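## Task

Take the black plate out of work nest N3 and place it in the yellow waste bin W1, which is free to move. Apart from the bins, every item on the bench must finish exactly where it began. W1 has to stand upright on the bench, the plate may be released only once it lies wholly inside W1, and the result cannot depend on the robot holding anything in place. Finish by opening the gripper and moving the arm away.

## Robot and tools

Robot: one FANUC CRX-5iA arm with six revolute joints (J1 waist, J2 shoulder, J3 elbow, J4 forearm roll, J5 wrist pitch, J6 wrist roll) and a Robotiq 2F-140 two-finger gripper. The only camera is cam_wrist (616x616), mounted on the gripper.

Frame: positions in results use the scene frame. Its origin sits on the table top directly under the arm's base, +z is up, and +y lies to the left when facing along +x. The base may be slightly tilted. The reported hand position is approximate, and its error grows as the arm reaches farther. end_effector_position (metres) is the point between the closed finger pads, and end_effector_quat_wxyz gives the gripper orientation. The fingers point along the gripper's +z axis and open and close along its y axis. Closed fingertips extend about 33 mm past that point, fully open ones about 9 mm. Closing pushes the tips roughly 24 mm farther out, so keep that much clearance above a surface before you close.

execute_actions: takes "actions", a list holding zero or one item, plus an optional "pictures" boolean. An empty list sends nothing and returns the state along with images. An action item is {"rows": [...], "steps": n}. It holds 1 to 15 rows, with n from 3 to 15 (15 if omitted). Each row covers one control step of 1/30 s, and the last row repeats if there are fewer rows than steps. A wait item is {"steps": n} with n up to 300. It counts from the previous result, and your reply time is included in that count. Images come only with an empty list or with pictures true. Each result is captured 3 steps before the action ends, and those steps run while you reply.

Row layout: one list of 9 numbers, each in [-1, 1]. The order is dJ1, dJ2, dJ3, dJ4, dJ5, dJ6, gripper position, gripper force_limit, gripper speed.

The first six are joint offsets, not absolute angles. They are measured from the joint angles in the latest result that listed them. Before any such result in a scene, and for second and later calls within one reply, they are measured from where the robot stands when the action begins. They are never measured from the previous row. A value of 1.0 equals 1.983 rad for J1 and J2, 2.38 rad for J3, and 2.975 rad for J4, J5 and J6. An all-zero row therefore pulls the arm back to the reference angles; it is not a pause.

Joint ranges in rad: J1 -3.491..3.491, J2 -3.140..3.140, J3 -1.187..4.328, J4 -3.316..3.316, J5 -3.140..3.140, J6 -3.927..3.927. A call is refused, and nothing is sent, if it asks for more than 0.010 rad beyond a range end. A request past a joint's true end stops the joint at that end. The true end may differ from the listed one by up to 0.010 rad either way, and the result may then say "joint sent to its limit".

The last three numbers in a row are absolute gripper settings. Position: +1 is fully open (140 mm), about -0.8 brings the pads together, and -1 closes until something blocks the fingers. force_limit: -1 is about 14 N, 0 about 60 N, +1 about 107 N. Speed: -1 is about 30 mm/s, 0 about 140, +1 about 250.

Motion limits: peak joint target rates are 2.62 rad/s (J1, J2), 3.14 (J3) and 3.93 (J4-J6), with 0.5 s to accelerate, and all joints are synchronised. Targets may lead the measured angle by at most 0.805 rad (J1, J2), 0.966 (J3) or 1.21 (J4-J6). Each step is also scaled back if it would place the gripper more than 70 mm from where it is now. Large moves therefore take several calls. Between calls the arm keeps heading toward your last row until it nearly stops or a step is HELD. Fingers keep moving even after that.

Result lines:
- Joint positions and Joint velocities: listed in column order, in rad and rad/s.
- object_status: 0 moving; 1 blocked while opening; 2 blocked while closing, meaning a grip; 3 reached the request or the pads met (a thin part may still be held).
- position_measured: counts, 3 fully open to 230 pads touching, not linear in millimetres.
- "joint command not followed": the clearance check altered targets, and mounting blocks and posts count as part of the arm.
- HELD: marks steps whose row was not fully sent.
- MOTOR HOT and OVER-TEMPERATURE FAULT: heat from carrying loads, including while you think. Reaching the limit brakes the arm until it cools.

Gripping: send position -1, then confirm object_status is 2. Stopped fingers stay put until the position value changes by 0.01 or more, or the object slips. To squeeze harder during status 2, raise force_limit and switch position between -1 and -0.98.

Faults to avoid: a joint torque at its load limit (152 N m for J1-J3, 38 for J4-J6, held weight included) stops the arm for 10 s and skips the rest of the call. So does any outside force of 150 N on the arm, tool or held part, and the arm yields to the contact during that stop. Do not knock or place anything off the table, because that ends the scene. Do not tip W1, disturb other bench items, drop or slam the plate, or push hard. Loose objects may occasionally get a brief shove from outside.

zoom_image: {"camera": "cam_wrist", "region": [x0, y0, x1, y1]}. The region is in pixels of that camera's latest full image, with (0,0) at the top left and a maximum size of 504x504. It returns an enlarged view.

read_manual: returns only the URDF licence texts (section "licences"). It does not move anything.

finished_scene: {"scene": n} ends scene n. Call it only after the plate is resting in an upright W1, the gripper is open and the arm has moved clear. Replying without any tool call ends all remaining work.

Each tool is called after "Emit:" by a JSON object that holds its "api" and its "payload".

## Session

Emit:
{"api": "execute_actions", "payload": {"actions": []}}

Scene clock: 0.00 s of 7200.00 s.
end_effector_position=(+0.8078, -0.3031, +0.2021) position_measured=3 object_status=3 end_effector_quat_wxyz=(-0.011, +0.906, +0.423, -0.006)
Joint positions: [-0.08   1.459  1.411  0.114 -1.415  2.622]
Joint velocities: [ 0.     0.    -0.001 -0.    -0.    -0.001]

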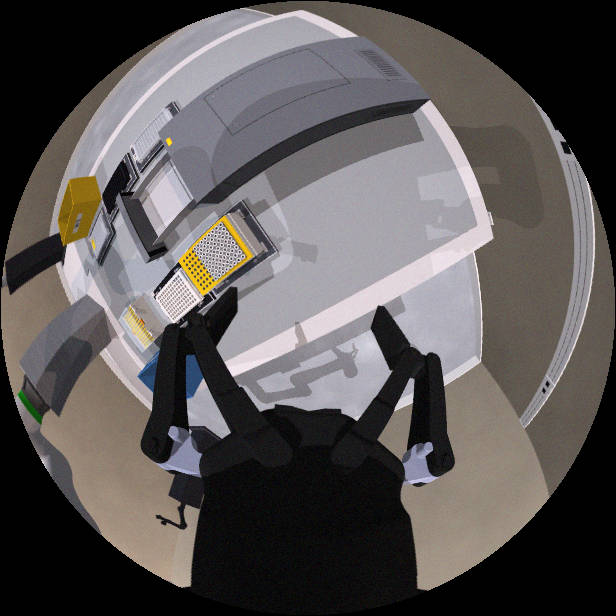

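Emit:
{"api": "execute_actions", "payload": {"actions": [{"rows":[[0.2,-0.635,-0.593,0,0.051,0,1,0,0]]}]}}

Emit:
{"api": "execute_actions", "payload": {"actions": [{"steps":60}], "pictures": true}}

Scene clock: 0.60 s of 7200.00 s.
end_effector_position=(+0.8219, -0.2245, +0.2845) position_measured=3 object_status=3 end_effector_quat_wxyz=(-0.015, +0.882, +0.471, +0.000)
Joint positions: [ 0.023  1.23   1.136  0.114 -1.376  2.622]
Joint velocities: [ 0.319 -0.813 -0.973 -0.001  0.122 -0.   ]
Steps of this call (steps 1 to 6: nothing new was sent; steps 7 to 18: the first 12 steps of this action). Readings (joint positions | what the end effector reports):
7: [-0.080 1.459 1.411 0.114 -1.415 2.622] | position_measured=3 object_status=3
8: [-0.079 1.457 1.408 0.114 -1.415 2.622] | position_measured=3 object_status=3
10: [-0.069 1.436 1.382 0.114 -1.411 2.622] | position_measured=3 object_status=3
14: [-0.021 1.337 1.264 0.114 -1.393 2.622] | position_measured=3 object_status=3
18: the state above

Scene clock: 2.60 s of 7200.00 s.
end_effector_position=(+0.5807, -0.0715, +0.5563) position_measured=3 object_status=3 end_effector_quat_wxyz=(-0.018, +0.801, +0.598, +0.028)
Joint positions: [ 0.316  0.199 -0.001  0.114 -1.263  2.622]
Joint velocities: [ 0.     0.     0.001  0.    -0.    -0.001]
Kept back: nothing.
Steps of this call (steps 1 to 3: the last 3 steps of your previous action; steps 4 to 60: the robot went on to your last target). Readings (joint positions | what the end effector reports):
1: [0.034 1.202 1.102 0.114 -1.372 2.622] | position_measured=3 object_status=3
2: [0.044 1.174 1.069 0.114 -1.368 2.622] | position_measured=3 object_status=3
4: [0.065 1.117 1.000 0.114 -1.360 2.622] | position_measured=3 object_status=3
8: [0.102 0.999 0.859 0.114 -1.346 2.622] | position_measured=3 object_status=3
60: the state above
The arm was judged still, so your last target was given up. Only a new action makes it travel on or press farther. Fingers that are still opening or closing keep moving.

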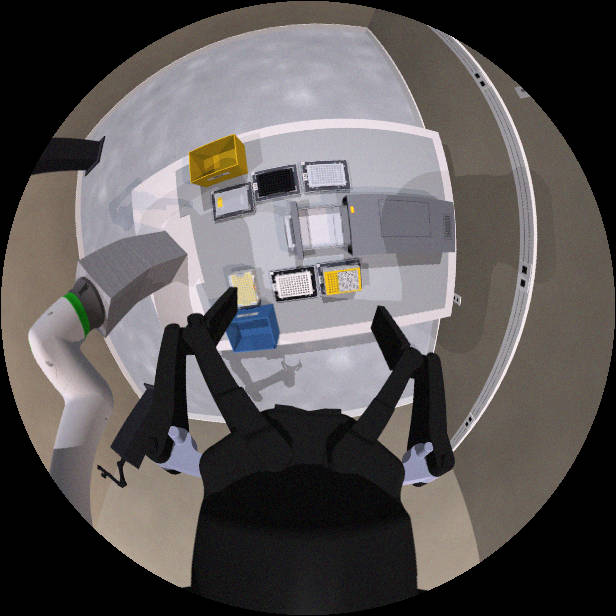

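Emit:
{"api": "execute_actions", "payload": {"actions": [{"rows":[[0.22,0.165,-0.083,0,0.176,-0.578,1,0,0]]}]}}

Emit:
{"api": "execute_actions", "payload": {"actions": [{"steps":45}], "pictures": true}}

Scene clock: 3.23 s of 7200.00 s.
end_effector_position=(+0.5957, +0.0169, +0.4960) position_measured=3 object_status=3 end_effector_quat_wxyz=(-0.029, +0.865, +0.500, +0.035)
Joint positions: [ 0.439  0.291 -0.056  0.114 -1.116  2.252]
Joint velocities: [ 0.396  0.298 -0.18   0.001  0.473 -1.388]
Steps of this call (steps 1 to 7: nothing new was sent; steps 8 to 19: the first 12 steps of this action). Readings (joint positions | what the end effector reports):
8: [0.316 0.199 -0.001 0.114 -1.263 2.622] | position_measured=3 object_status=3
9: [0.318 0.200 -0.001 0.114 -1.262 2.619] | position_measured=3 object_status=3
11: [0.329 0.208 -0.007 0.114 -1.248 2.586] | position_measured=3 object_status=3
15: [0.384 0.249 -0.031 0.114 -1.182 2.431] | position_measured=3 object_status=3
19: the state above

Scene clock: 4.73 s of 7200.00 s.
end_effector_position=(+0.5447, +0.2352, +0.3499) position_measured=3 object_status=3 end_effector_quat_wxyz=(-0.075, +0.997, +0.023, +0.016)
Joint positions: [ 0.753  0.527 -0.198  0.114 -0.74   0.903]
Joint velocities: [ 0. -0. -0. -0. -0. -0.]
Kept back: nothing.
Steps of this call (steps 1 to 3: the last 3 steps of your previous action; steps 4 to 45: the robot went on to your last target). Readings (joint positions | what the end effector reports):
1: [0.452 0.301 -0.062 0.114 -1.100 2.204] | position_measured=3 object_status=3
2: [0.465 0.311 -0.068 0.114 -1.085 2.154] | position_measured=3 object_status=3
4: [0.491 0.330 -0.080 0.114 -1.054 2.051] | position_measured=3 object_status=3
8: [0.542 0.368 -0.103 0.114 -0.993 1.831] | position_measured=3 object_status=3
45: the state above
The arm was judged still, so your last target was given up. Only a new action makes it travel on or press farther. Fingers that are still opening or closing keep moving.

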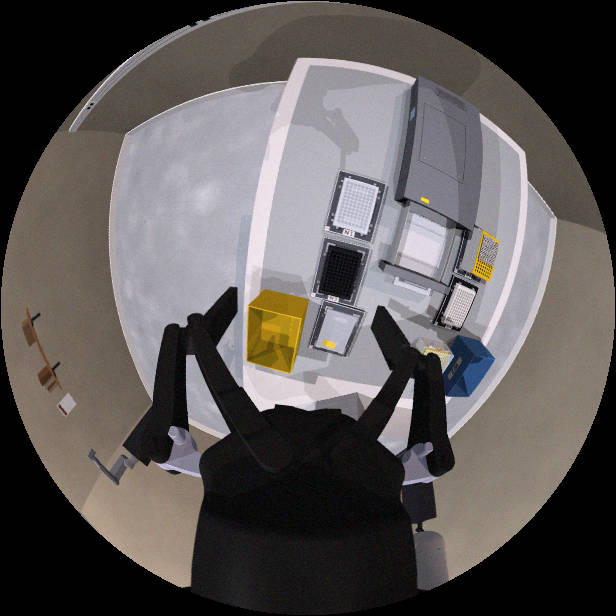

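Emit:
{"api": "execute_actions", "payload": {"actions": [{"rows":[[0,0,0,0.04,-0.041,-0.084,1,0,0]]}]}}

Emit:
{"api": "execute_actions", "payload": {"actions": [{"steps":20}], "pictures": true}}

Scene clock: 5.27 s of 7200.00 s.
end_effector_position=(+0.5417, +0.1902, +0.3574) position_measured=3 object_status=3 end_effector_quat_wxyz=(-0.002, +0.998, -0.060, -0.001)
Joint positions: [ 0.753  0.527 -0.198  0.232 -0.861  0.654]
Joint velocities: [ 0.    -0.     0.     0.02  -0.019 -0.039]
Steps of this call (steps 1 to 4: nothing new was sent; steps 5 to 16: the first 12 steps of this action). Readings (joint positions | what the end effector reports):
5: [0.753 0.527 -0.198 0.114 -0.740 0.903] | position_measured=3 object_status=3
6: [0.753 0.527 -0.198 0.116 -0.740 0.899] | position_measured=3 object_status=3
8: [0.753 0.527 -0.198 0.131 -0.757 0.866] | position_measured=3 object_status=3
12: [0.753 0.527 -0.198 0.201 -0.829 0.720] | position_measured=3 object_status=3
16: the state above

Scene clock: 5.93 s of 7200.00 s.
end_effector_position=(+0.5417, +0.1900, +0.3575) position_measured=3 object_status=3 end_effector_quat_wxyz=(-0.002, +0.998, -0.061, -0.001)
Joint positions: [ 0.753  0.527 -0.198  0.233 -0.862  0.653]
Joint velocities: [-0.     0.     0.    -0.001  0.    -0.001]
Kept back: nothing.
Steps of this call (steps 1 to 3: the last 3 steps of your previous action; steps 4 to 15: the robot went on to your last target; steps 16 to 20: nothing new was sent). Readings (joint positions | what the end effector reports):
1: [0.753 0.527 -0.198 0.233 -0.861 0.653] | position_measured=3 object_status=3
2: [0.753 0.527 -0.198 0.233 -0.862 0.653] | position_measured=3 object_status=3
4: [0.753 0.527 -0.198 0.233 -0.862 0.653] | position_measured=3 object_status=3
8: [0.753 0.527 -0.198 0.233 -0.862 0.653] | position_measured=3 object_status=3
20: the state above
The arm was judged still, so your last target was given up. Only a new action makes it travel on or press farther. Fingers that are still opening or closing keep moving.

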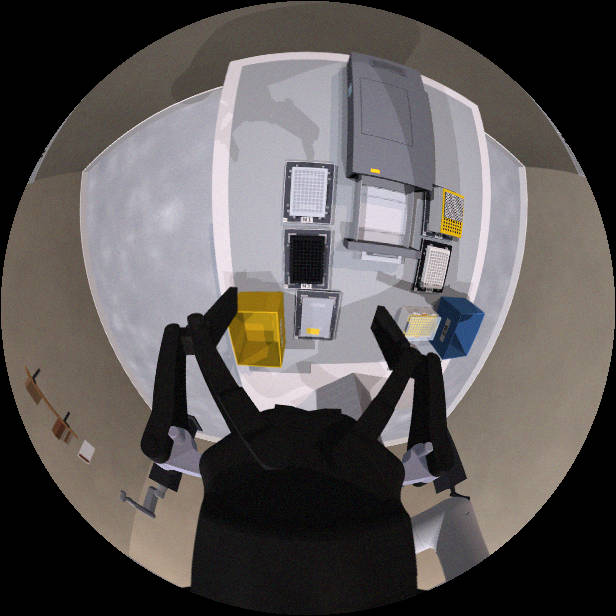

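Emit:
{"api": "execute_actions", "payload": {"actions": [{"rows":[[-0.038,0.2456,0.0273,0.058,0.1355,-0.047,1,0,0]]}]}}

Emit:
{"api": "execute_actions", "payload": {"actions": [{"steps":30}], "pictures": true}}

Scene clock: 6.50 s of 7200.00 s.
end_effector_position=(+0.5582, +0.1985, +0.2456) position_measured=3 object_status=3 end_effector_quat_wxyz=(+0.006, +0.998, -0.063, +0.003)
Joint positions: [ 0.718  0.753 -0.168  0.313 -0.675  0.588]
Joint velocities: [-0.117  0.752  0.1    0.263  0.619 -0.214]
Steps of this call (steps 1 to 5: nothing new was sent; steps 6 to 17: the first 12 steps of this action). Readings (joint positions | what the end effector reports):
6: [0.753 0.527 -0.198 0.233 -0.862 0.653] | position_measured=3 object_status=3
7: [0.752 0.529 -0.198 0.234 -0.861 0.652] | position_measured=3 object_status=3
9: [0.749 0.550 -0.195 0.242 -0.843 0.646] | position_measured=3 object_status=3
13: [0.734 0.650 -0.182 0.277 -0.760 0.618] | position_measured=3 object_status=3
17: the state above

Scene clock: 7.50 s of 7200.00 s.
end_effector_position=(+0.5434, +0.2032, +0.1092) position_measured=3 object_status=3 end_effector_quat_wxyz=(+0.002, +0.998, -0.061, -0.006)
Joint positions: [ 0.677  1.014 -0.133  0.406 -0.459  0.513]
Joint velocities: [-0.001  0.001 -0.001  0.    -0.001  0.   ]
Kept back: nothing.
Steps of this call (steps 1 to 3: the last 3 steps of your previous action; steps 4 to 30: the robot went on to your last target). Readings (joint positions | what the end effector reports):
1: [0.714 0.778 -0.165 0.322 -0.654 0.581] | position_measured=3 object_status=3
2: [0.710 0.803 -0.161 0.331 -0.633 0.574] | position_measured=3 object_status=3
4: [0.702 0.854 -0.155 0.349 -0.591 0.559] | position_measured=3 object_status=3
8: [0.687 0.952 -0.142 0.384 -0.509 0.531] | position_measured=3 object_status=3
30: the state above
The arm was judged still, so your last target was given up. Only a new action makes it travel on or press farther. Fingers that are still opening or closing keep moving.

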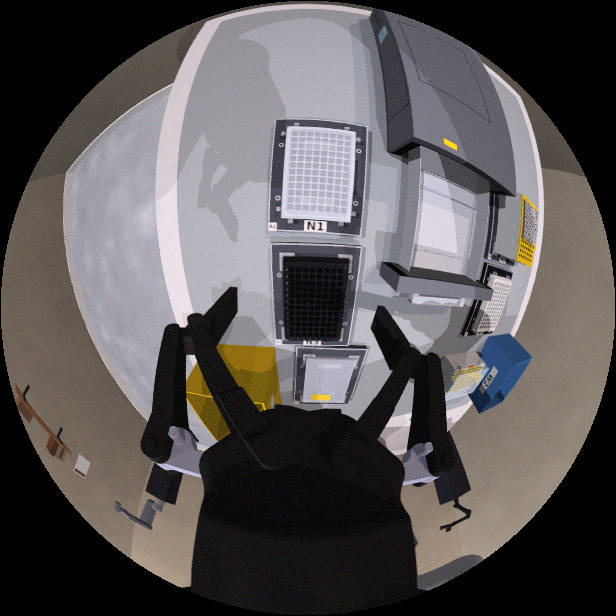

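Emit:
{"api": "execute_actions", "payload": {"actions": [{"rows":[[0,0.035,-0.033,0.0565,0.044,-0.059,0.45,0,0]]}]}}

Emit:
{"api": "execute_actions", "payload": {"actions": [{"steps":15}], "pictures": true}}

Scene clock: 8.07 s of 7200.00 s.
end_effector_position=(+0.5125, +0.2056, +0.0638) position_measured=72 object_status=0 end_effector_quat_wxyz=(+0.002, +0.998, -0.058, -0.006)
Joint positions: [ 0.677  1.083 -0.212  0.573 -0.328  0.338]
Joint velocities: [ 0.     0.    -0.004  0.     0.001 -0.002]
Steps of this call (steps 1 to 5: nothing new was sent; steps 6 to 17: the first 12 steps of this action). Readings (joint positions | what the end effector reports):
6: [0.677 1.014 -0.133 0.406 -0.458 0.513] | position_measured=3 object_status=0
7: [0.677 1.015 -0.135 0.409 -0.456 0.509] | position_measured=5 object_status=0
9: [0.677 1.027 -0.149 0.440 -0.432 0.477] | position_measured=21 object_status=0
13: [0.677 1.075 -0.202 0.552 -0.344 0.360] | position_measured=51 object_status=0
17: the state above

Scene clock: 8.57 s of 7200.00 s.
end_effector_position=(+0.5123, +0.2056, +0.0637) position_measured=72 object_status=3 end_effector_quat_wxyz=(+0.002, +0.998, -0.058, -0.006)
Joint positions: [ 0.677  1.083 -0.212  0.574 -0.328  0.338]
Joint velocities: [ 0.    -0.     0.001  0.001  0.    -0.002]
Kept back: nothing.
Steps of this call (steps 1 to 3: the last 3 steps of your previous action; steps 4 to 15: the robot went on to your last target). Readings (joint positions | what the end effector reports):
1: [0.677 1.083 -0.212 0.573 -0.328 0.338] | position_measured=72 object_status=0
2: [0.677 1.083 -0.212 0.574 -0.328 0.338] | position_measured=72 object_status=0
4: [0.677 1.083 -0.212 0.574 -0.328 0.338] | position_measured=72 object_status=0
8: [0.677 1.083 -0.212 0.574 -0.328 0.338] | position_measured=72 object_status=3
15: the state above
The arm was judged still, so your last target was given up. Only a new action makes it travel on or press farther. Fingers that are still opening or closing keep moving.

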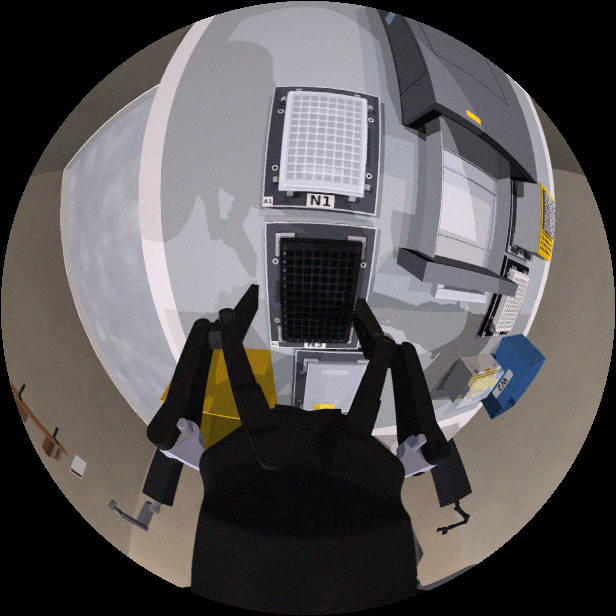

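Emit:
{"api": "execute_actions", "payload": {"actions": [{"rows":[[-0.012,0,0,0,0,0.008,0.6,0,0]]}], "pictures": true}}

Scene clock: 9.03 s of 7200.00 s.
end_effector_position=(+0.5156, +0.1926, +0.0615) position_measured=53 object_status=0 end_effector_quat_wxyz=(+0.003, +0.998, -0.057, -0.008)
Joint positions: [ 0.654  1.083 -0.212  0.574 -0.328  0.361]
Joint velocities: [-0.001 -0.001  0.     0.     0.     0.002]
Steps of this call (steps 1 to 2: nothing new was sent; steps 3 to 14: the first 12 steps of this action). Readings (joint positions | what the end effector reports):
3: [0.677 1.083 -0.212 0.574 -0.328 0.338] | position_measured=72 object_status=0
4: [0.675 1.083 -0.212 0.574 -0.328 0.339] | position_measured=70 object_status=0
6: [0.660 1.083 -0.212 0.574 -0.328 0.354] | position_measured=56 object_status=0
10: [0.654 1.083 -0.212 0.574 -0.328 0.361] | position_measured=53 object_status=0
14: the state above

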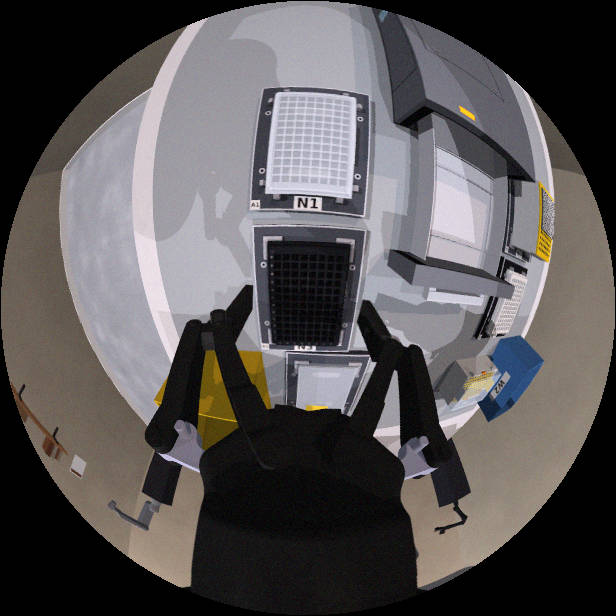

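Emit:
{"api": "execute_actions", "payload": {"actions": [{"rows":[[-0.007,0.031,0.014,0.018,0.0084,-0.014,0.6,0,0]]}], "pictures": true}}

Scene clock: 9.53 s of 7200.00 s.
end_effector_position=(+0.5182, +0.1953, +0.0350) position_measured=53 object_status=3 end_effector_quat_wxyz=(+0.003, +0.998, -0.057, -0.008)
Joint positions: [ 0.64   1.144 -0.179  0.627 -0.303  0.32 ]
Joint velocities: [-0.     0.001  0.     0.001  0.001 -0.001]
Steps of this call (steps 1 to 3: the last 3 steps of your previous action; steps 4 to 15: the first 12 steps of this action). Readings (joint positions | what the end effector reports):
4: [0.653 1.083 -0.212 0.574 -0.328 0.361] | position_measured=53 object_status=3
5: [0.653 1.085 -0.211 0.575 -0.327 0.360] | position_measured=53 object_status=3
7: [0.648 1.106 -0.199 0.594 -0.318 0.346] | position_measured=53 object_status=3
11: [0.640 1.144 -0.179 0.626 -0.303 0.321] | position_measured=53 object_status=3
15: the state above

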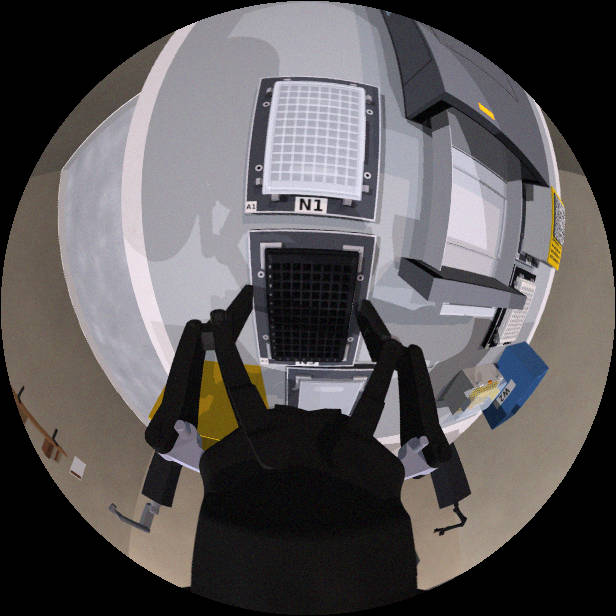

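Emit:
{"api": "execute_actions", "payload": {"actions": [{"rows":[[-0.003,0,0,0,0,0,-1,0,-0.5]]}]}}

Emit:
{"api": "execute_actions", "payload": {"actions": [{"steps":10}]}}

Scene clock: 19.80 s of 7200.00 s.
end_effector_position=(+0.5203, +0.1976, +0.0391) position_measured=90 object_status=2 end_effector_quat_wxyz=(+0.002, +0.998, -0.055, -0.006)
Joint positions: [ 0.643  1.137 -0.181  0.627 -0.304  0.322]
Joint velocities: [-0.    -0.     0.     0.001  0.     0.   ]
FORCE FAULT: contact force on the arm reached its limit, and the arm stopped for 10 seconds. The contact can be on any part of the arm, not only on its tool. The arm's remaining commands of this call were not run. The arm holds still and accepts commands again. Move the arm away from the contact; if what it grips holds it there, let go first. Pushing or pulling that hard again can fault the arm again.
Kept back: nothing.
The stop began at step 8 of this call (marked STOPPED below). From that step on the arm followed nothing that you had sent. 11 steps, steps kept back included, did not run and will not run. Nothing is kept back now, and the robot has no last target.
Steps of this call (steps 1 to 3: the last 3 steps of your previous action; steps 4 to 7: the first 4 steps of this action; steps 8 to 308: the stop). Readings (joint positions | what the end effector reports):
4: [0.640 1.145 -0.179 0.627 -0.303 0.320] | position_measured=53 object_status=0
5: [0.638 1.145 -0.178 0.627 -0.302 0.320] | position_measured=55 object_status=0
7: [0.637 1.144 -0.178 0.627 -0.300 0.320] | position_measured=64 object_status=0
8: [0.638 1.143 -0.178 0.627 -0.298 0.321] | position_measured=68 object_status=0 STOPPED
11: [0.642 1.141 -0.179 0.627 -0.297 0.322] | position_measured=78 object_status=0
308: the state above

Scene clock: 19.83 s of 7200.00 s.
end_effector_position=(+0.5202, +0.1975, +0.0391) position_measured=90 object_status=2 end_effector_quat_wxyz=(+0.002, +0.998, -0.055, -0.006)
Joint positions: [ 0.643  1.137 -0.181  0.627 -0.304  0.322]
Joint velocities: [-0.    -0.002 -0.    -0.002 -0.001  0.002]
Kept back: nothing.
A stop began in an earlier call of the same reply, so what this call sent did not run. Send another action.
Steps of this call (step 1: nothing new was sent). Readings (joint positions | what the end effector reports):
1: the state above

Emit:
{"api": "execute_actions", "payload": {"actions": [{"rows":[[0.007,-0.027,-0.013,-0.018,-0.008,0.013,-1,0,-0.5]],"steps":10}]}}

Emit:
{"api": "execute_actions", "payload": {"actions": [{"rows":[[0.03,-0.165,0.018,-0.088,-0.117,0.076,-1,0,-0.5]]}]}}

Emit:
{"api": "execute_actions", "payload": {"actions": [{"steps":20}], "pictures": true}}

Scene clock: 20.17 s of 7200.00 s.
end_effector_position=(+0.5154, +0.1948, +0.0610) position_measured=103 object_status=0 end_effector_quat_wxyz=(+0.002, +0.998, -0.056, -0.008)
Joint positions: [ 0.656  1.085 -0.211  0.576 -0.326  0.359]
Joint velocities: [ 0.026 -0.088 -0.048 -0.085 -0.037  0.059]
Steps of this call (steps 1 to 3: nothing new was sent; steps 4 to 10: the first 7 steps of this action). Readings (joint positions | what the end effector reports):
4: [0.643 1.137 -0.181 0.627 -0.304 0.322] | position_measured=90 object_status=2
5: [0.643 1.134 -0.183 0.625 -0.305 0.323] | position_measured=90 object_status=2
7: [0.648 1.114 -0.194 0.605 -0.314 0.339] | position_measured=103 object_status=0
10: the state above

Scene clock: 20.67 s of 7200.00 s.
end_effector_position=(+0.5535, +0.1934, +0.1786) position_measured=103 object_status=2 end_effector_quat_wxyz=(+0.013, +0.998, -0.064, +0.005)
Joint positions: [ 0.695  0.872 -0.184  0.405 -0.551  0.506]
Joint velocities: [ 0.128 -0.704  0.092 -0.558 -0.746  0.484]
Steps of this call (steps 1 to 3: the last 3 steps of your previous action; steps 4 to 15: the first 12 steps of this action, its rows measured from where the robot was after step 3). Readings (joint positions | what the end effector reports):
3: [0.657 1.083 -0.212 0.574 -0.327 0.360] | position_measured=103 object_status=2
4: [0.657 1.083 -0.212 0.574 -0.327 0.360] | position_measured=103 object_status=2
5: [0.657 1.081 -0.212 0.572 -0.330 0.362] | position_measured=103 object_status=2
7: [0.661 1.060 -0.209 0.555 -0.353 0.377] | position_measured=103 object_status=2
11: [0.678 0.966 -0.197 0.481 -0.451 0.441] | position_measured=103 object_status=2
15: the state above

Scene clock: 21.33 s of 7200.00 s.
end_effector_position=(+0.5564, +0.1970, +0.2432) position_measured=103 object_status=2 end_effector_quat_wxyz=(+0.008, +0.998, -0.065, +0.001)
Joint positions: [ 0.716  0.756 -0.169  0.312 -0.675  0.586]
Joint velocities: [-0.    -0.001  0.    -0.     0.    -0.   ]
Kept back: nothing.
Steps of this call (steps 1 to 3: the last 3 steps of your previous action; steps 4 to 20: the robot went on to your last target). Readings (joint positions | what the end effector reports):
1: [0.700 0.848 -0.181 0.386 -0.577 0.523] | position_measured=103 object_status=2
2: [0.704 0.825 -0.178 0.367 -0.602 0.539] | position_measured=103 object_status=2
4: [0.711 0.784 -0.173 0.335 -0.645 0.567] | position_measured=103 object_status=2
8: [0.716 0.756 -0.169 0.313 -0.675 0.586] | position_measured=103 object_status=2
20: the state above

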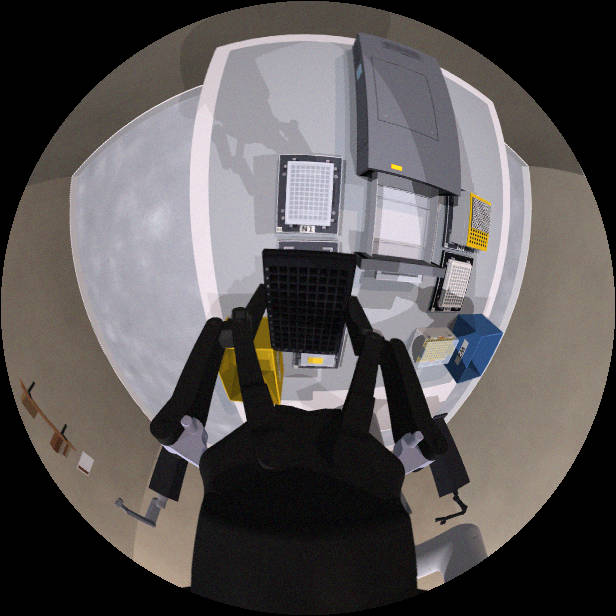

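Emit:
{"api": "execute_actions", "payload": {"actions": [{"rows":[[0.195,-0.05,-0.143,0.015,0.062,-0.154,-1,0,-0.5]]}]}}

Emit:
{"api": "execute_actions", "payload": {"actions": [{"steps":25}], "pictures": true}}

Scene clock: 21.90 s of 7200.00 s.
end_effector_position=(+0.4565, +0.2694, +0.2445) position_measured=103 object_status=2 end_effector_quat_wxyz=(+0.001, +0.998, -0.064, +0.001)
Joint positions: [ 0.928  0.702 -0.355  0.336 -0.575  0.336]
Joint velocities: [ 0.712 -0.182 -0.624  0.083  0.339 -0.838]
Steps of this call (steps 1 to 5: the robot went on to your last target; steps 6 to 17: the first 12 steps of this action). Readings (joint positions | what the end effector reports):
6: [0.717 0.756 -0.169 0.312 -0.675 0.586] | position_measured=103 object_status=2
7: [0.719 0.755 -0.171 0.312 -0.675 0.584] | position_measured=103 object_status=2
9: [0.740 0.750 -0.190 0.315 -0.665 0.558] | position_measured=103 object_status=2
13: [0.833 0.726 -0.272 0.325 -0.620 0.449] | position_measured=103 object_status=2
17: the state above

Scene clock: 22.73 s of 7200.00 s.
end_effector_position=(+0.3685, +0.3025, +0.2456) position_measured=103 object_status=2 end_effector_quat_wxyz=(-0.003, +0.998, -0.063, +0.000)
Joint positions: [ 1.103  0.657 -0.509  0.357 -0.491  0.128]
Joint velocities: [ 0.001 -0.001 -0.     0.001  0.    -0.002]
Kept back: nothing.
Steps of this call (steps 1 to 3: the last 3 steps of your previous action; steps 4 to 25: the robot went on to your last target). Readings (joint positions | what the end effector reports):
1: [0.952 0.696 -0.376 0.339 -0.563 0.308] | position_measured=103 object_status=2
2: [0.976 0.690 -0.398 0.342 -0.552 0.279] | position_measured=103 object_status=2
4: [1.025 0.677 -0.441 0.348 -0.528 0.221] | position_measured=103 object_status=2
8: [1.095 0.659 -0.502 0.356 -0.495 0.138] | position_measured=103 object_status=2
25: the state above

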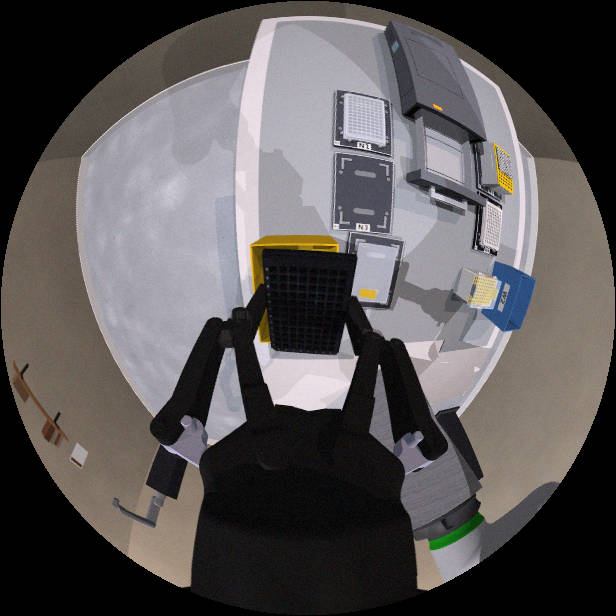

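Emit:
{"api": "execute_actions", "payload": {"actions": [{"rows":[[0.025,0.13,0.0265,0.063,0.056,-0.085,-1,0,-0.5]]}]}}

Emit:
{"api": "execute_actions", "payload": {"actions": [{"steps":15}], "pictures": true}}

Scene clock: 23.23 s of 7200.00 s.
end_effector_position=(+0.3476, +0.3493, +0.1620) position_measured=103 object_status=2 end_effector_quat_wxyz=(-0.001, +0.998, -0.063, +0.003)
Joint positions: [ 1.147  0.886 -0.453  0.523 -0.343 -0.096]
Joint velocities: [ 0.098  0.505  0.122  0.363  0.323 -0.49 ]
Steps of this call (steps 1 to 3: the robot went on to your last target; steps 4 to 15: the first 12 steps of this action). Readings (joint positions | what the end effector reports):
4: [1.103 0.657 -0.509 0.357 -0.491 0.128] | position_measured=103 object_status=2
5: [1.104 0.659 -0.509 0.359 -0.489 0.126] | position_measured=103 object_status=2
7: [1.108 0.680 -0.504 0.375 -0.475 0.104] | position_measured=103 object_status=2
11: [1.128 0.786 -0.478 0.451 -0.407 0.001] | position_measured=103 object_status=2
15: the state above

Scene clock: 23.73 s of 7200.00 s.
end_effector_position=(+0.3427, +0.3546, +0.1509) position_measured=103 object_status=2 end_effector_quat_wxyz=(-0.002, +0.998, -0.063, +0.001)
Joint positions: [ 1.153  0.915 -0.446  0.544 -0.324 -0.125]
Joint velocities: [ 0.     0.     0.     0.002  0.    -0.002]
Kept back: nothing.
Steps of this call (steps 1 to 3: the last 3 steps of your previous action; steps 4 to 15: the robot went on to your last target). Readings (joint positions | what the end effector reports):
1: [1.150 0.901 -0.450 0.534 -0.333 -0.110] | position_measured=103 object_status=2
2: [1.152 0.910 -0.448 0.540 -0.327 -0.119] | position_measured=103 object_status=2
4: [1.153 0.914 -0.446 0.544 -0.324 -0.124] | position_measured=103 object_status=2
8: [1.153 0.915 -0.446 0.544 -0.324 -0.125] | position_measured=103 object_status=2
15: the state above

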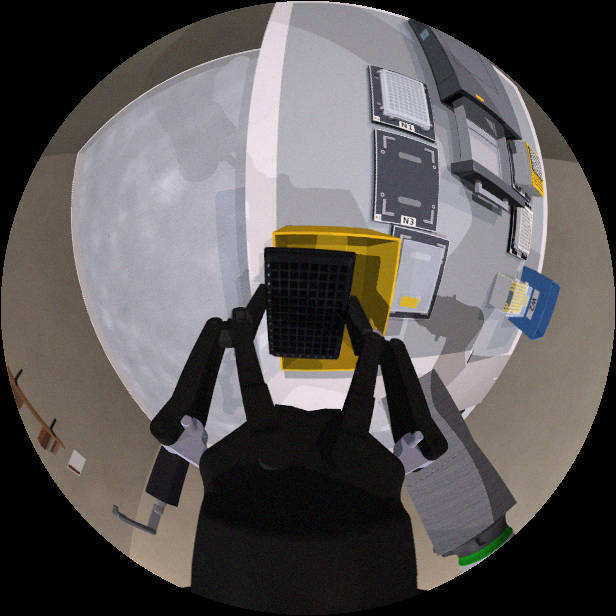

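Emit:
{"api": "execute_actions", "payload": {"actions": [{"rows":[[-0.038,0,-0.046,0.079,0.029,-0.056,-1,0,-0.5]]}]}}

Emit:
{"api": "execute_actions", "payload": {"actions": [{"steps":8}], "pictures": true}}

Scene clock: 24.33 s of 7200.00 s.
end_effector_position=(+0.3360, +0.3204, +0.1343) position_measured=105 object_status=2 end_effector_quat_wxyz=(+0.003, +0.998, -0.061, -0.004)
Joint positions: [ 1.078  0.915 -0.555  0.779 -0.238 -0.291]
Joint velocities: [-0.005  0.    -0.008  0.027  0.005 -0.017]
Steps of this call (steps 1 to 6: the robot went on to your last target; steps 7 to 18: the first 12 steps of this action). Readings (joint positions | what the end effector reports):
7: [1.153 0.915 -0.446 0.544 -0.324 -0.125] | position_measured=103 object_status=2
8: [1.152 0.915 -0.448 0.548 -0.323 -0.127] | position_measured=103 object_status=2
10: [1.142 0.915 -0.463 0.581 -0.311 -0.150] | position_measured=103 object_status=2
14: [1.096 0.915 -0.529 0.723 -0.258 -0.251] | position_measured=104 object_status=2
18: the state above

Scene clock: 24.60 s of 7200.00 s.
end_effector_position=(+0.3359, +0.3203, +0.1343) position_measured=105 object_status=2 end_effector_quat_wxyz=(+0.003, +0.998, -0.061, -0.004)
Joint positions: [ 1.077  0.915 -0.556  0.779 -0.238 -0.291]
Joint velocities: [ 0.    -0.    -0.    -0.001 -0.     0.001]
Kept back: nothing.
Steps of this call (steps 1 to 3: the last 3 steps of your previous action; steps 4 to 8: the robot went on to your last target). Readings (joint positions | what the end effector reports):
1: [1.078 0.915 -0.556 0.779 -0.238 -0.291] | position_measured=105 object_status=2
2: [1.078 0.915 -0.556 0.779 -0.238 -0.291] | position_measured=105 object_status=2
4: [1.077 0.915 -0.556 0.779 -0.238 -0.291] | position_measured=105 object_status=2
8: the state above

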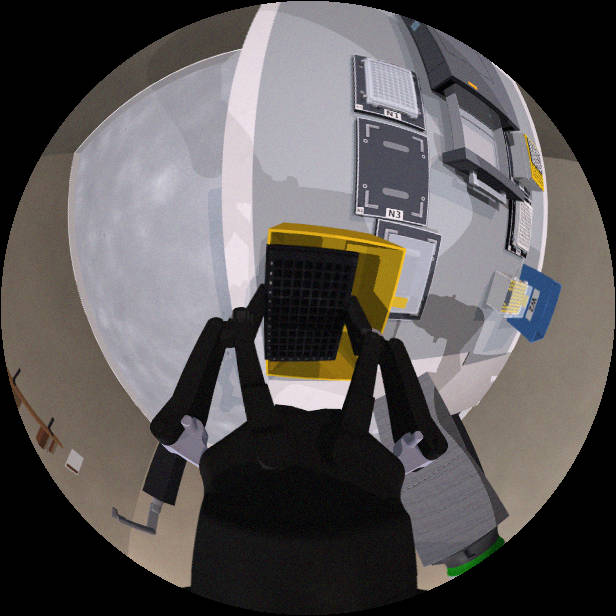

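Emit:
{"api": "execute_actions", "payload": {"actions": [{"rows":[[0.035,-0.07,-0.058,0,0,-0.023,-1,0,-0.5]]}]}}

Emit:
{"api": "execute_actions", "payload": {"actions": [{"steps":8}], "pictures": true}}

Scene clock: 25.07 s of 7200.00 s.
end_effector_position=(+0.3020, +0.3070, +0.1792) position_measured=106 object_status=2 end_effector_quat_wxyz=(-0.001, +0.998, -0.061, +0.001)
Joint positions: [ 1.147  0.776 -0.694  0.779 -0.238 -0.359]
Joint velocities: [ 0.    -0.002 -0.005  0.     0.    -0.003]
Steps of this call (steps 1 to 2: the robot went on to your last target; steps 3 to 14: the first 12 steps of this action). Readings (joint positions | what the end effector reports):
3: [1.077 0.915 -0.556 0.779 -0.238 -0.291] | position_measured=105 object_status=2
4: [1.078 0.913 -0.559 0.779 -0.238 -0.292] | position_measured=105 object_status=2
6: [1.089 0.892 -0.580 0.779 -0.238 -0.303] | position_measured=106 object_status=2
10: [1.134 0.803 -0.668 0.779 -0.238 -0.346] | position_measured=106 object_status=2
14: the state above

Scene clock: 25.33 s of 7200.00 s.
end_effector_position=(+0.3019, +0.3069, +0.1793) position_measured=106 object_status=2 end_effector_quat_wxyz=(-0.001, +0.998, -0.061, +0.001)
Joint positions: [ 1.147  0.776 -0.694  0.779 -0.238 -0.36 ]
Joint velocities: [ 0.    -0.    -0.    -0.     0.001  0.   ]
Kept back: nothing.
Steps of this call (steps 1 to 3: the last 3 steps of your previous action; steps 4 to 8: the robot went on to your last target). Readings (joint positions | what the end effector reports):
1: [1.147 0.776 -0.694 0.779 -0.238 -0.360] | position_measured=106 object_status=2
2: [1.147 0.776 -0.694 0.779 -0.238 -0.360] | position_measured=106 object_status=2
4: [1.147 0.776 -0.694 0.779 -0.238 -0.360] | position_measured=106 object_status=2
8: the state above

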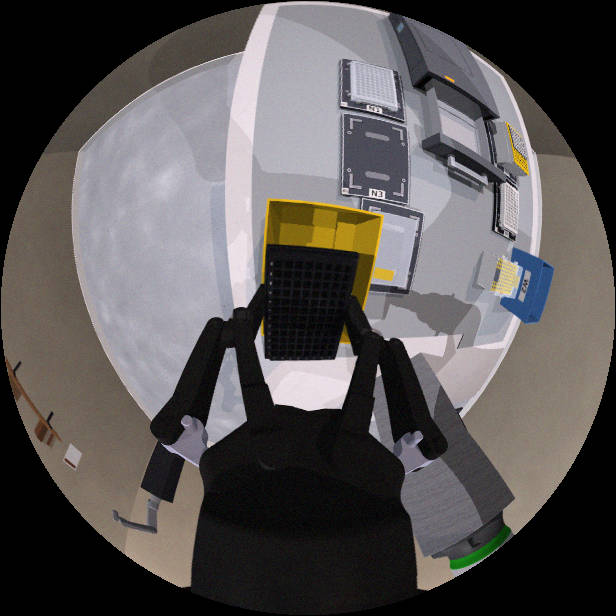

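Emit:
{"api": "execute_actions", "payload": {"actions": [{"rows":[[-0.1145,0.027,-0.011,0.19,0.02,-0.156,-1,0,-0.5]]}]}}

Emit:
{"api": "execute_actions", "payload": {"actions": [{"steps":15}], "pictures": true}}

Scene clock: 25.97 s of 7200.00 s.
end_effector_position=(+0.3290, +0.2988, +0.1561) position_measured=106 object_status=2 end_effector_quat_wxyz=(-0.005, +0.994, -0.109, +0.006)
Joint positions: [ 0.967  0.818 -0.715  1.225 -0.191 -0.726]
Joint velocities: [-0.54   0.128 -0.062  1.33   0.141 -1.094]
Steps of this call (steps 1 to 7: the robot went on to your last target; steps 8 to 19: the first 12 steps of this action). Readings (joint positions | what the end effector reports):
8: [1.147 0.776 -0.694 0.779 -0.238 -0.360] | position_measured=106 object_status=2
9: [1.145 0.776 -0.694 0.783 -0.238 -0.363] | position_measured=106 object_status=2
11: [1.132 0.779 -0.696 0.817 -0.235 -0.391] | position_measured=106 object_status=2
15: [1.063 0.795 -0.703 0.988 -0.216 -0.531] | position_measured=106 object_status=2
19: the state above

Scene clock: 26.47 s of 7200.00 s.
end_effector_position=(+0.3300, +0.2962, +0.1495) position_measured=106 object_status=2 end_effector_quat_wxyz=(-0.007, +0.993, -0.121, +0.003)
Joint positions: [ 0.92   0.829 -0.72   1.345 -0.178 -0.824]
Joint velocities: [-0.     0.    -0.001 -0.001  0.     0.002]
Kept back: nothing.
Steps of this call (steps 1 to 3: the last 3 steps of your previous action; steps 4 to 15: the robot went on to your last target). Readings (joint positions | what the end effector reports):
1: [0.951 0.822 -0.716 1.266 -0.187 -0.759] | position_measured=106 object_status=2
2: [0.938 0.825 -0.718 1.298 -0.183 -0.786] | position_measured=106 object_status=2
4: [0.923 0.829 -0.720 1.337 -0.179 -0.817] | position_measured=106 object_status=2
8: [0.920 0.829 -0.720 1.344 -0.178 -0.824] | position_measured=106 object_status=2
15: the state above

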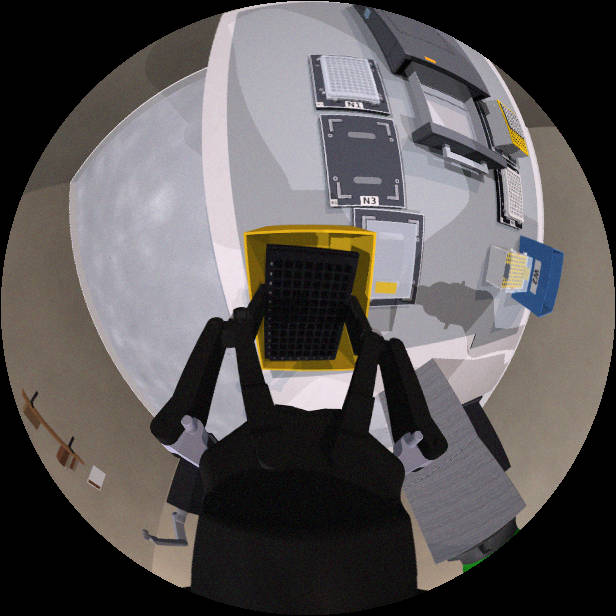

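Emit:
{"api": "execute_actions", "payload": {"actions": [{"rows":[[-0.07,0.075,0.035,0.145,-0.002,-0.098,-1,0,-0.5]]}]}}

Emit:
{"api": "execute_actions", "payload": {"actions": [{"steps":12}], "pictures": true}}

Scene clock: 26.93 s of 7200.00 s.
end_effector_position=(+0.3341, +0.3021, +0.0996) position_measured=106 object_status=2 end_effector_quat_wxyz=(-0.001, +0.993, -0.118, +0.001)
Joint positions: [ 0.795  0.963 -0.645  1.73  -0.184 -1.084]
Joint velocities: [-0.264  0.283  0.159  0.816 -0.012 -0.551]
Steps of this call (steps 1 to 2: the robot went on to your last target; steps 3 to 14: the first 12 steps of this action). Readings (joint positions | what the end effector reports):
3: [0.920 0.830 -0.720 1.345 -0.178 -0.824] | position_measured=106 object_status=2
4: [0.918 0.831 -0.719 1.349 -0.178 -0.827] | position_measured=106 object_status=2
6: [0.908 0.842 -0.713 1.382 -0.178 -0.849] | position_measured=106 object_status=2
10: [0.853 0.901 -0.680 1.553 -0.181 -0.964] | position_measured=106 object_status=2
14: the state above

Scene clock: 27.33 s of 7200.00 s.
end_effector_position=(+0.3336, +0.3027, +0.0938) position_measured=106 object_status=2 end_effector_quat_wxyz=(-0.001, +0.993, -0.117, +0.001)
Joint positions: [ 0.781  0.978 -0.637  1.776 -0.184 -1.115]
Joint velocities: [-0.     0.001  0.     0.001 -0.001  0.   ]
Kept back: nothing.
Steps of this call (steps 1 to 3: the last 3 steps of your previous action; steps 4 to 12: the robot went on to your last target). Readings (joint positions | what the end effector reports):
1: [0.788 0.971 -0.641 1.754 -0.184 -1.100] | position_measured=106 object_status=2
2: [0.783 0.976 -0.638 1.768 -0.184 -1.110] | position_measured=106 object_status=2
4: [0.781 0.977 -0.637 1.776 -0.184 -1.115] | position_measured=106 object_status=2
8: [0.781 0.978 -0.637 1.776 -0.184 -1.115] | position_measured=106 object_status=2
12: the state above

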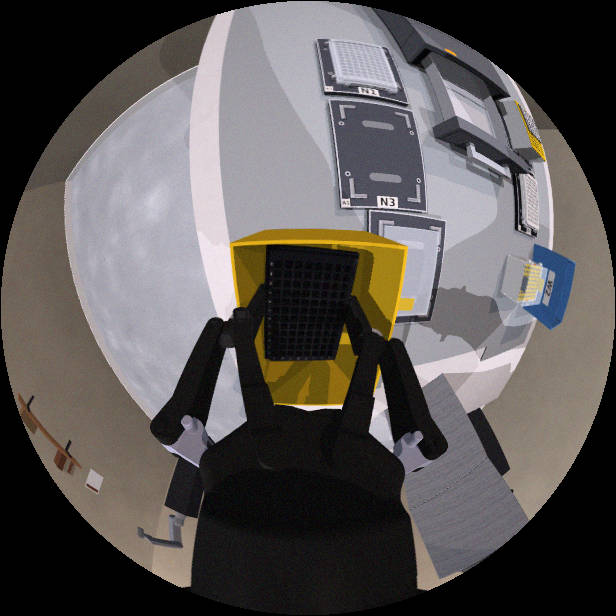

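Inside; release and back out.

Emit:
{"api": "execute_actions", "payload": {"actions": [{"rows":[[0,0,0,0,0,0,0.35,0,-0.5]],"steps":12}]}}

Emit:
{"api": "execute_actions", "payload": {"actions": [{"rows":[[0.12,-0.13,-0.06,-0.25,0,0.17,0.35,0,-0.5]]}]}}

Emit:
{"api": "execute_actions", "payload": {"actions": [{"steps":20}], "pictures": true}}

Scene clock: 27.70 s of 7200.00 s.
end_effector_position=(+0.3333, +0.3023, +0.0934) position_measured=85 object_status=0 end_effector_quat_wxyz=(-0.001, +0.993, -0.117, +0.001)
Joint positions: [ 0.781  0.979 -0.637  1.776 -0.184 -1.115]
Joint velocities: [-0.     0.    -0.001  0.     0.     0.001]
Steps of this call (steps 1 to 2: the robot went on to your last target; steps 3 to 11: the first 9 steps of this action). Readings (joint positions | what the end effector reports):
3: [0.781 0.978 -0.637 1.776 -0.184 -1.115] | position_measured=106 object_status=0
4: [0.781 0.978 -0.637 1.776 -0.184 -1.115] | position_measured=106 object_status=0
6: [0.781 0.979 -0.637 1.776 -0.184 -1.115] | position_measured=95 object_status=0
10: [0.781 0.979 -0.637 1.776 -0.184 -1.115] | position_measured=85 object_status=0
11: the state above

Scene clock: 28.20 s of 7200.00 s.
end_effector_position=(+0.3297, +0.2928, +0.1568) position_measured=85 object_status=3 end_effector_quat_wxyz=(-0.006, +0.993, -0.121, +0.005)
Joint positions: [ 0.937  0.809 -0.731  1.288 -0.184 -0.783]
Joint velocities: [ 0.615 -0.666 -0.368 -1.9   -0.     1.294]
Steps of this call (steps 1 to 3: the last 3 steps of your previous action; steps 4 to 15: the first 12 steps of this action, its rows measured from where the robot was after step 3). Readings (joint positions | what the end effector reports):
3: [0.781 0.979 -0.637 1.776 -0.184 -1.115] | position_measured=85 object_status=0
4: [0.781 0.979 -0.637 1.776 -0.184 -1.115] | position_measured=85 object_status=0
5: [0.782 0.977 -0.637 1.772 -0.185 -1.113] | position_measured=85 object_status=3
7: [0.793 0.965 -0.644 1.738 -0.184 -1.090] | position_measured=85 object_status=3
11: [0.848 0.906 -0.677 1.567 -0.184 -0.973] | position_measured=85 object_status=3
15: the state above

Scene clock: 28.87 s of 7200.00 s.
end_effector_position=(+0.3153, +0.2837, +0.1862) position_measured=85 object_status=3 end_effector_quat_wxyz=(-0.015, +0.992, -0.123, +0.000)
Joint positions: [ 1.019  0.721 -0.78   1.032 -0.184 -0.609]
Joint velocities: [ 0.     0.     0.001 -0.     0.    -0.002]
Kept back: nothing.
Steps of this call (steps 1 to 3: the last 3 steps of your previous action; steps 4 to 20: the robot went on to your last target). Readings (joint positions | what the end effector reports):
1: [0.957 0.788 -0.742 1.227 -0.184 -0.742] | position_measured=85 object_status=3
2: [0.974 0.770 -0.752 1.174 -0.184 -0.706] | position_measured=85 object_status=3
4: [1.000 0.742 -0.768 1.093 -0.184 -0.651] | position_measured=85 object_status=3
8: [1.019 0.721 -0.779 1.033 -0.184 -0.610] | position_measured=85 object_status=3
20: the state above

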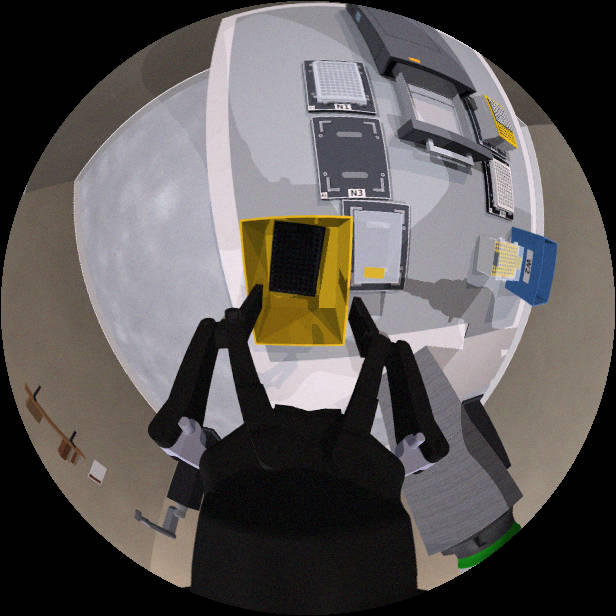

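Emit:
{"api": "finished_scene", "payload": {"scene": 1}}

The scene is finished: the task was done.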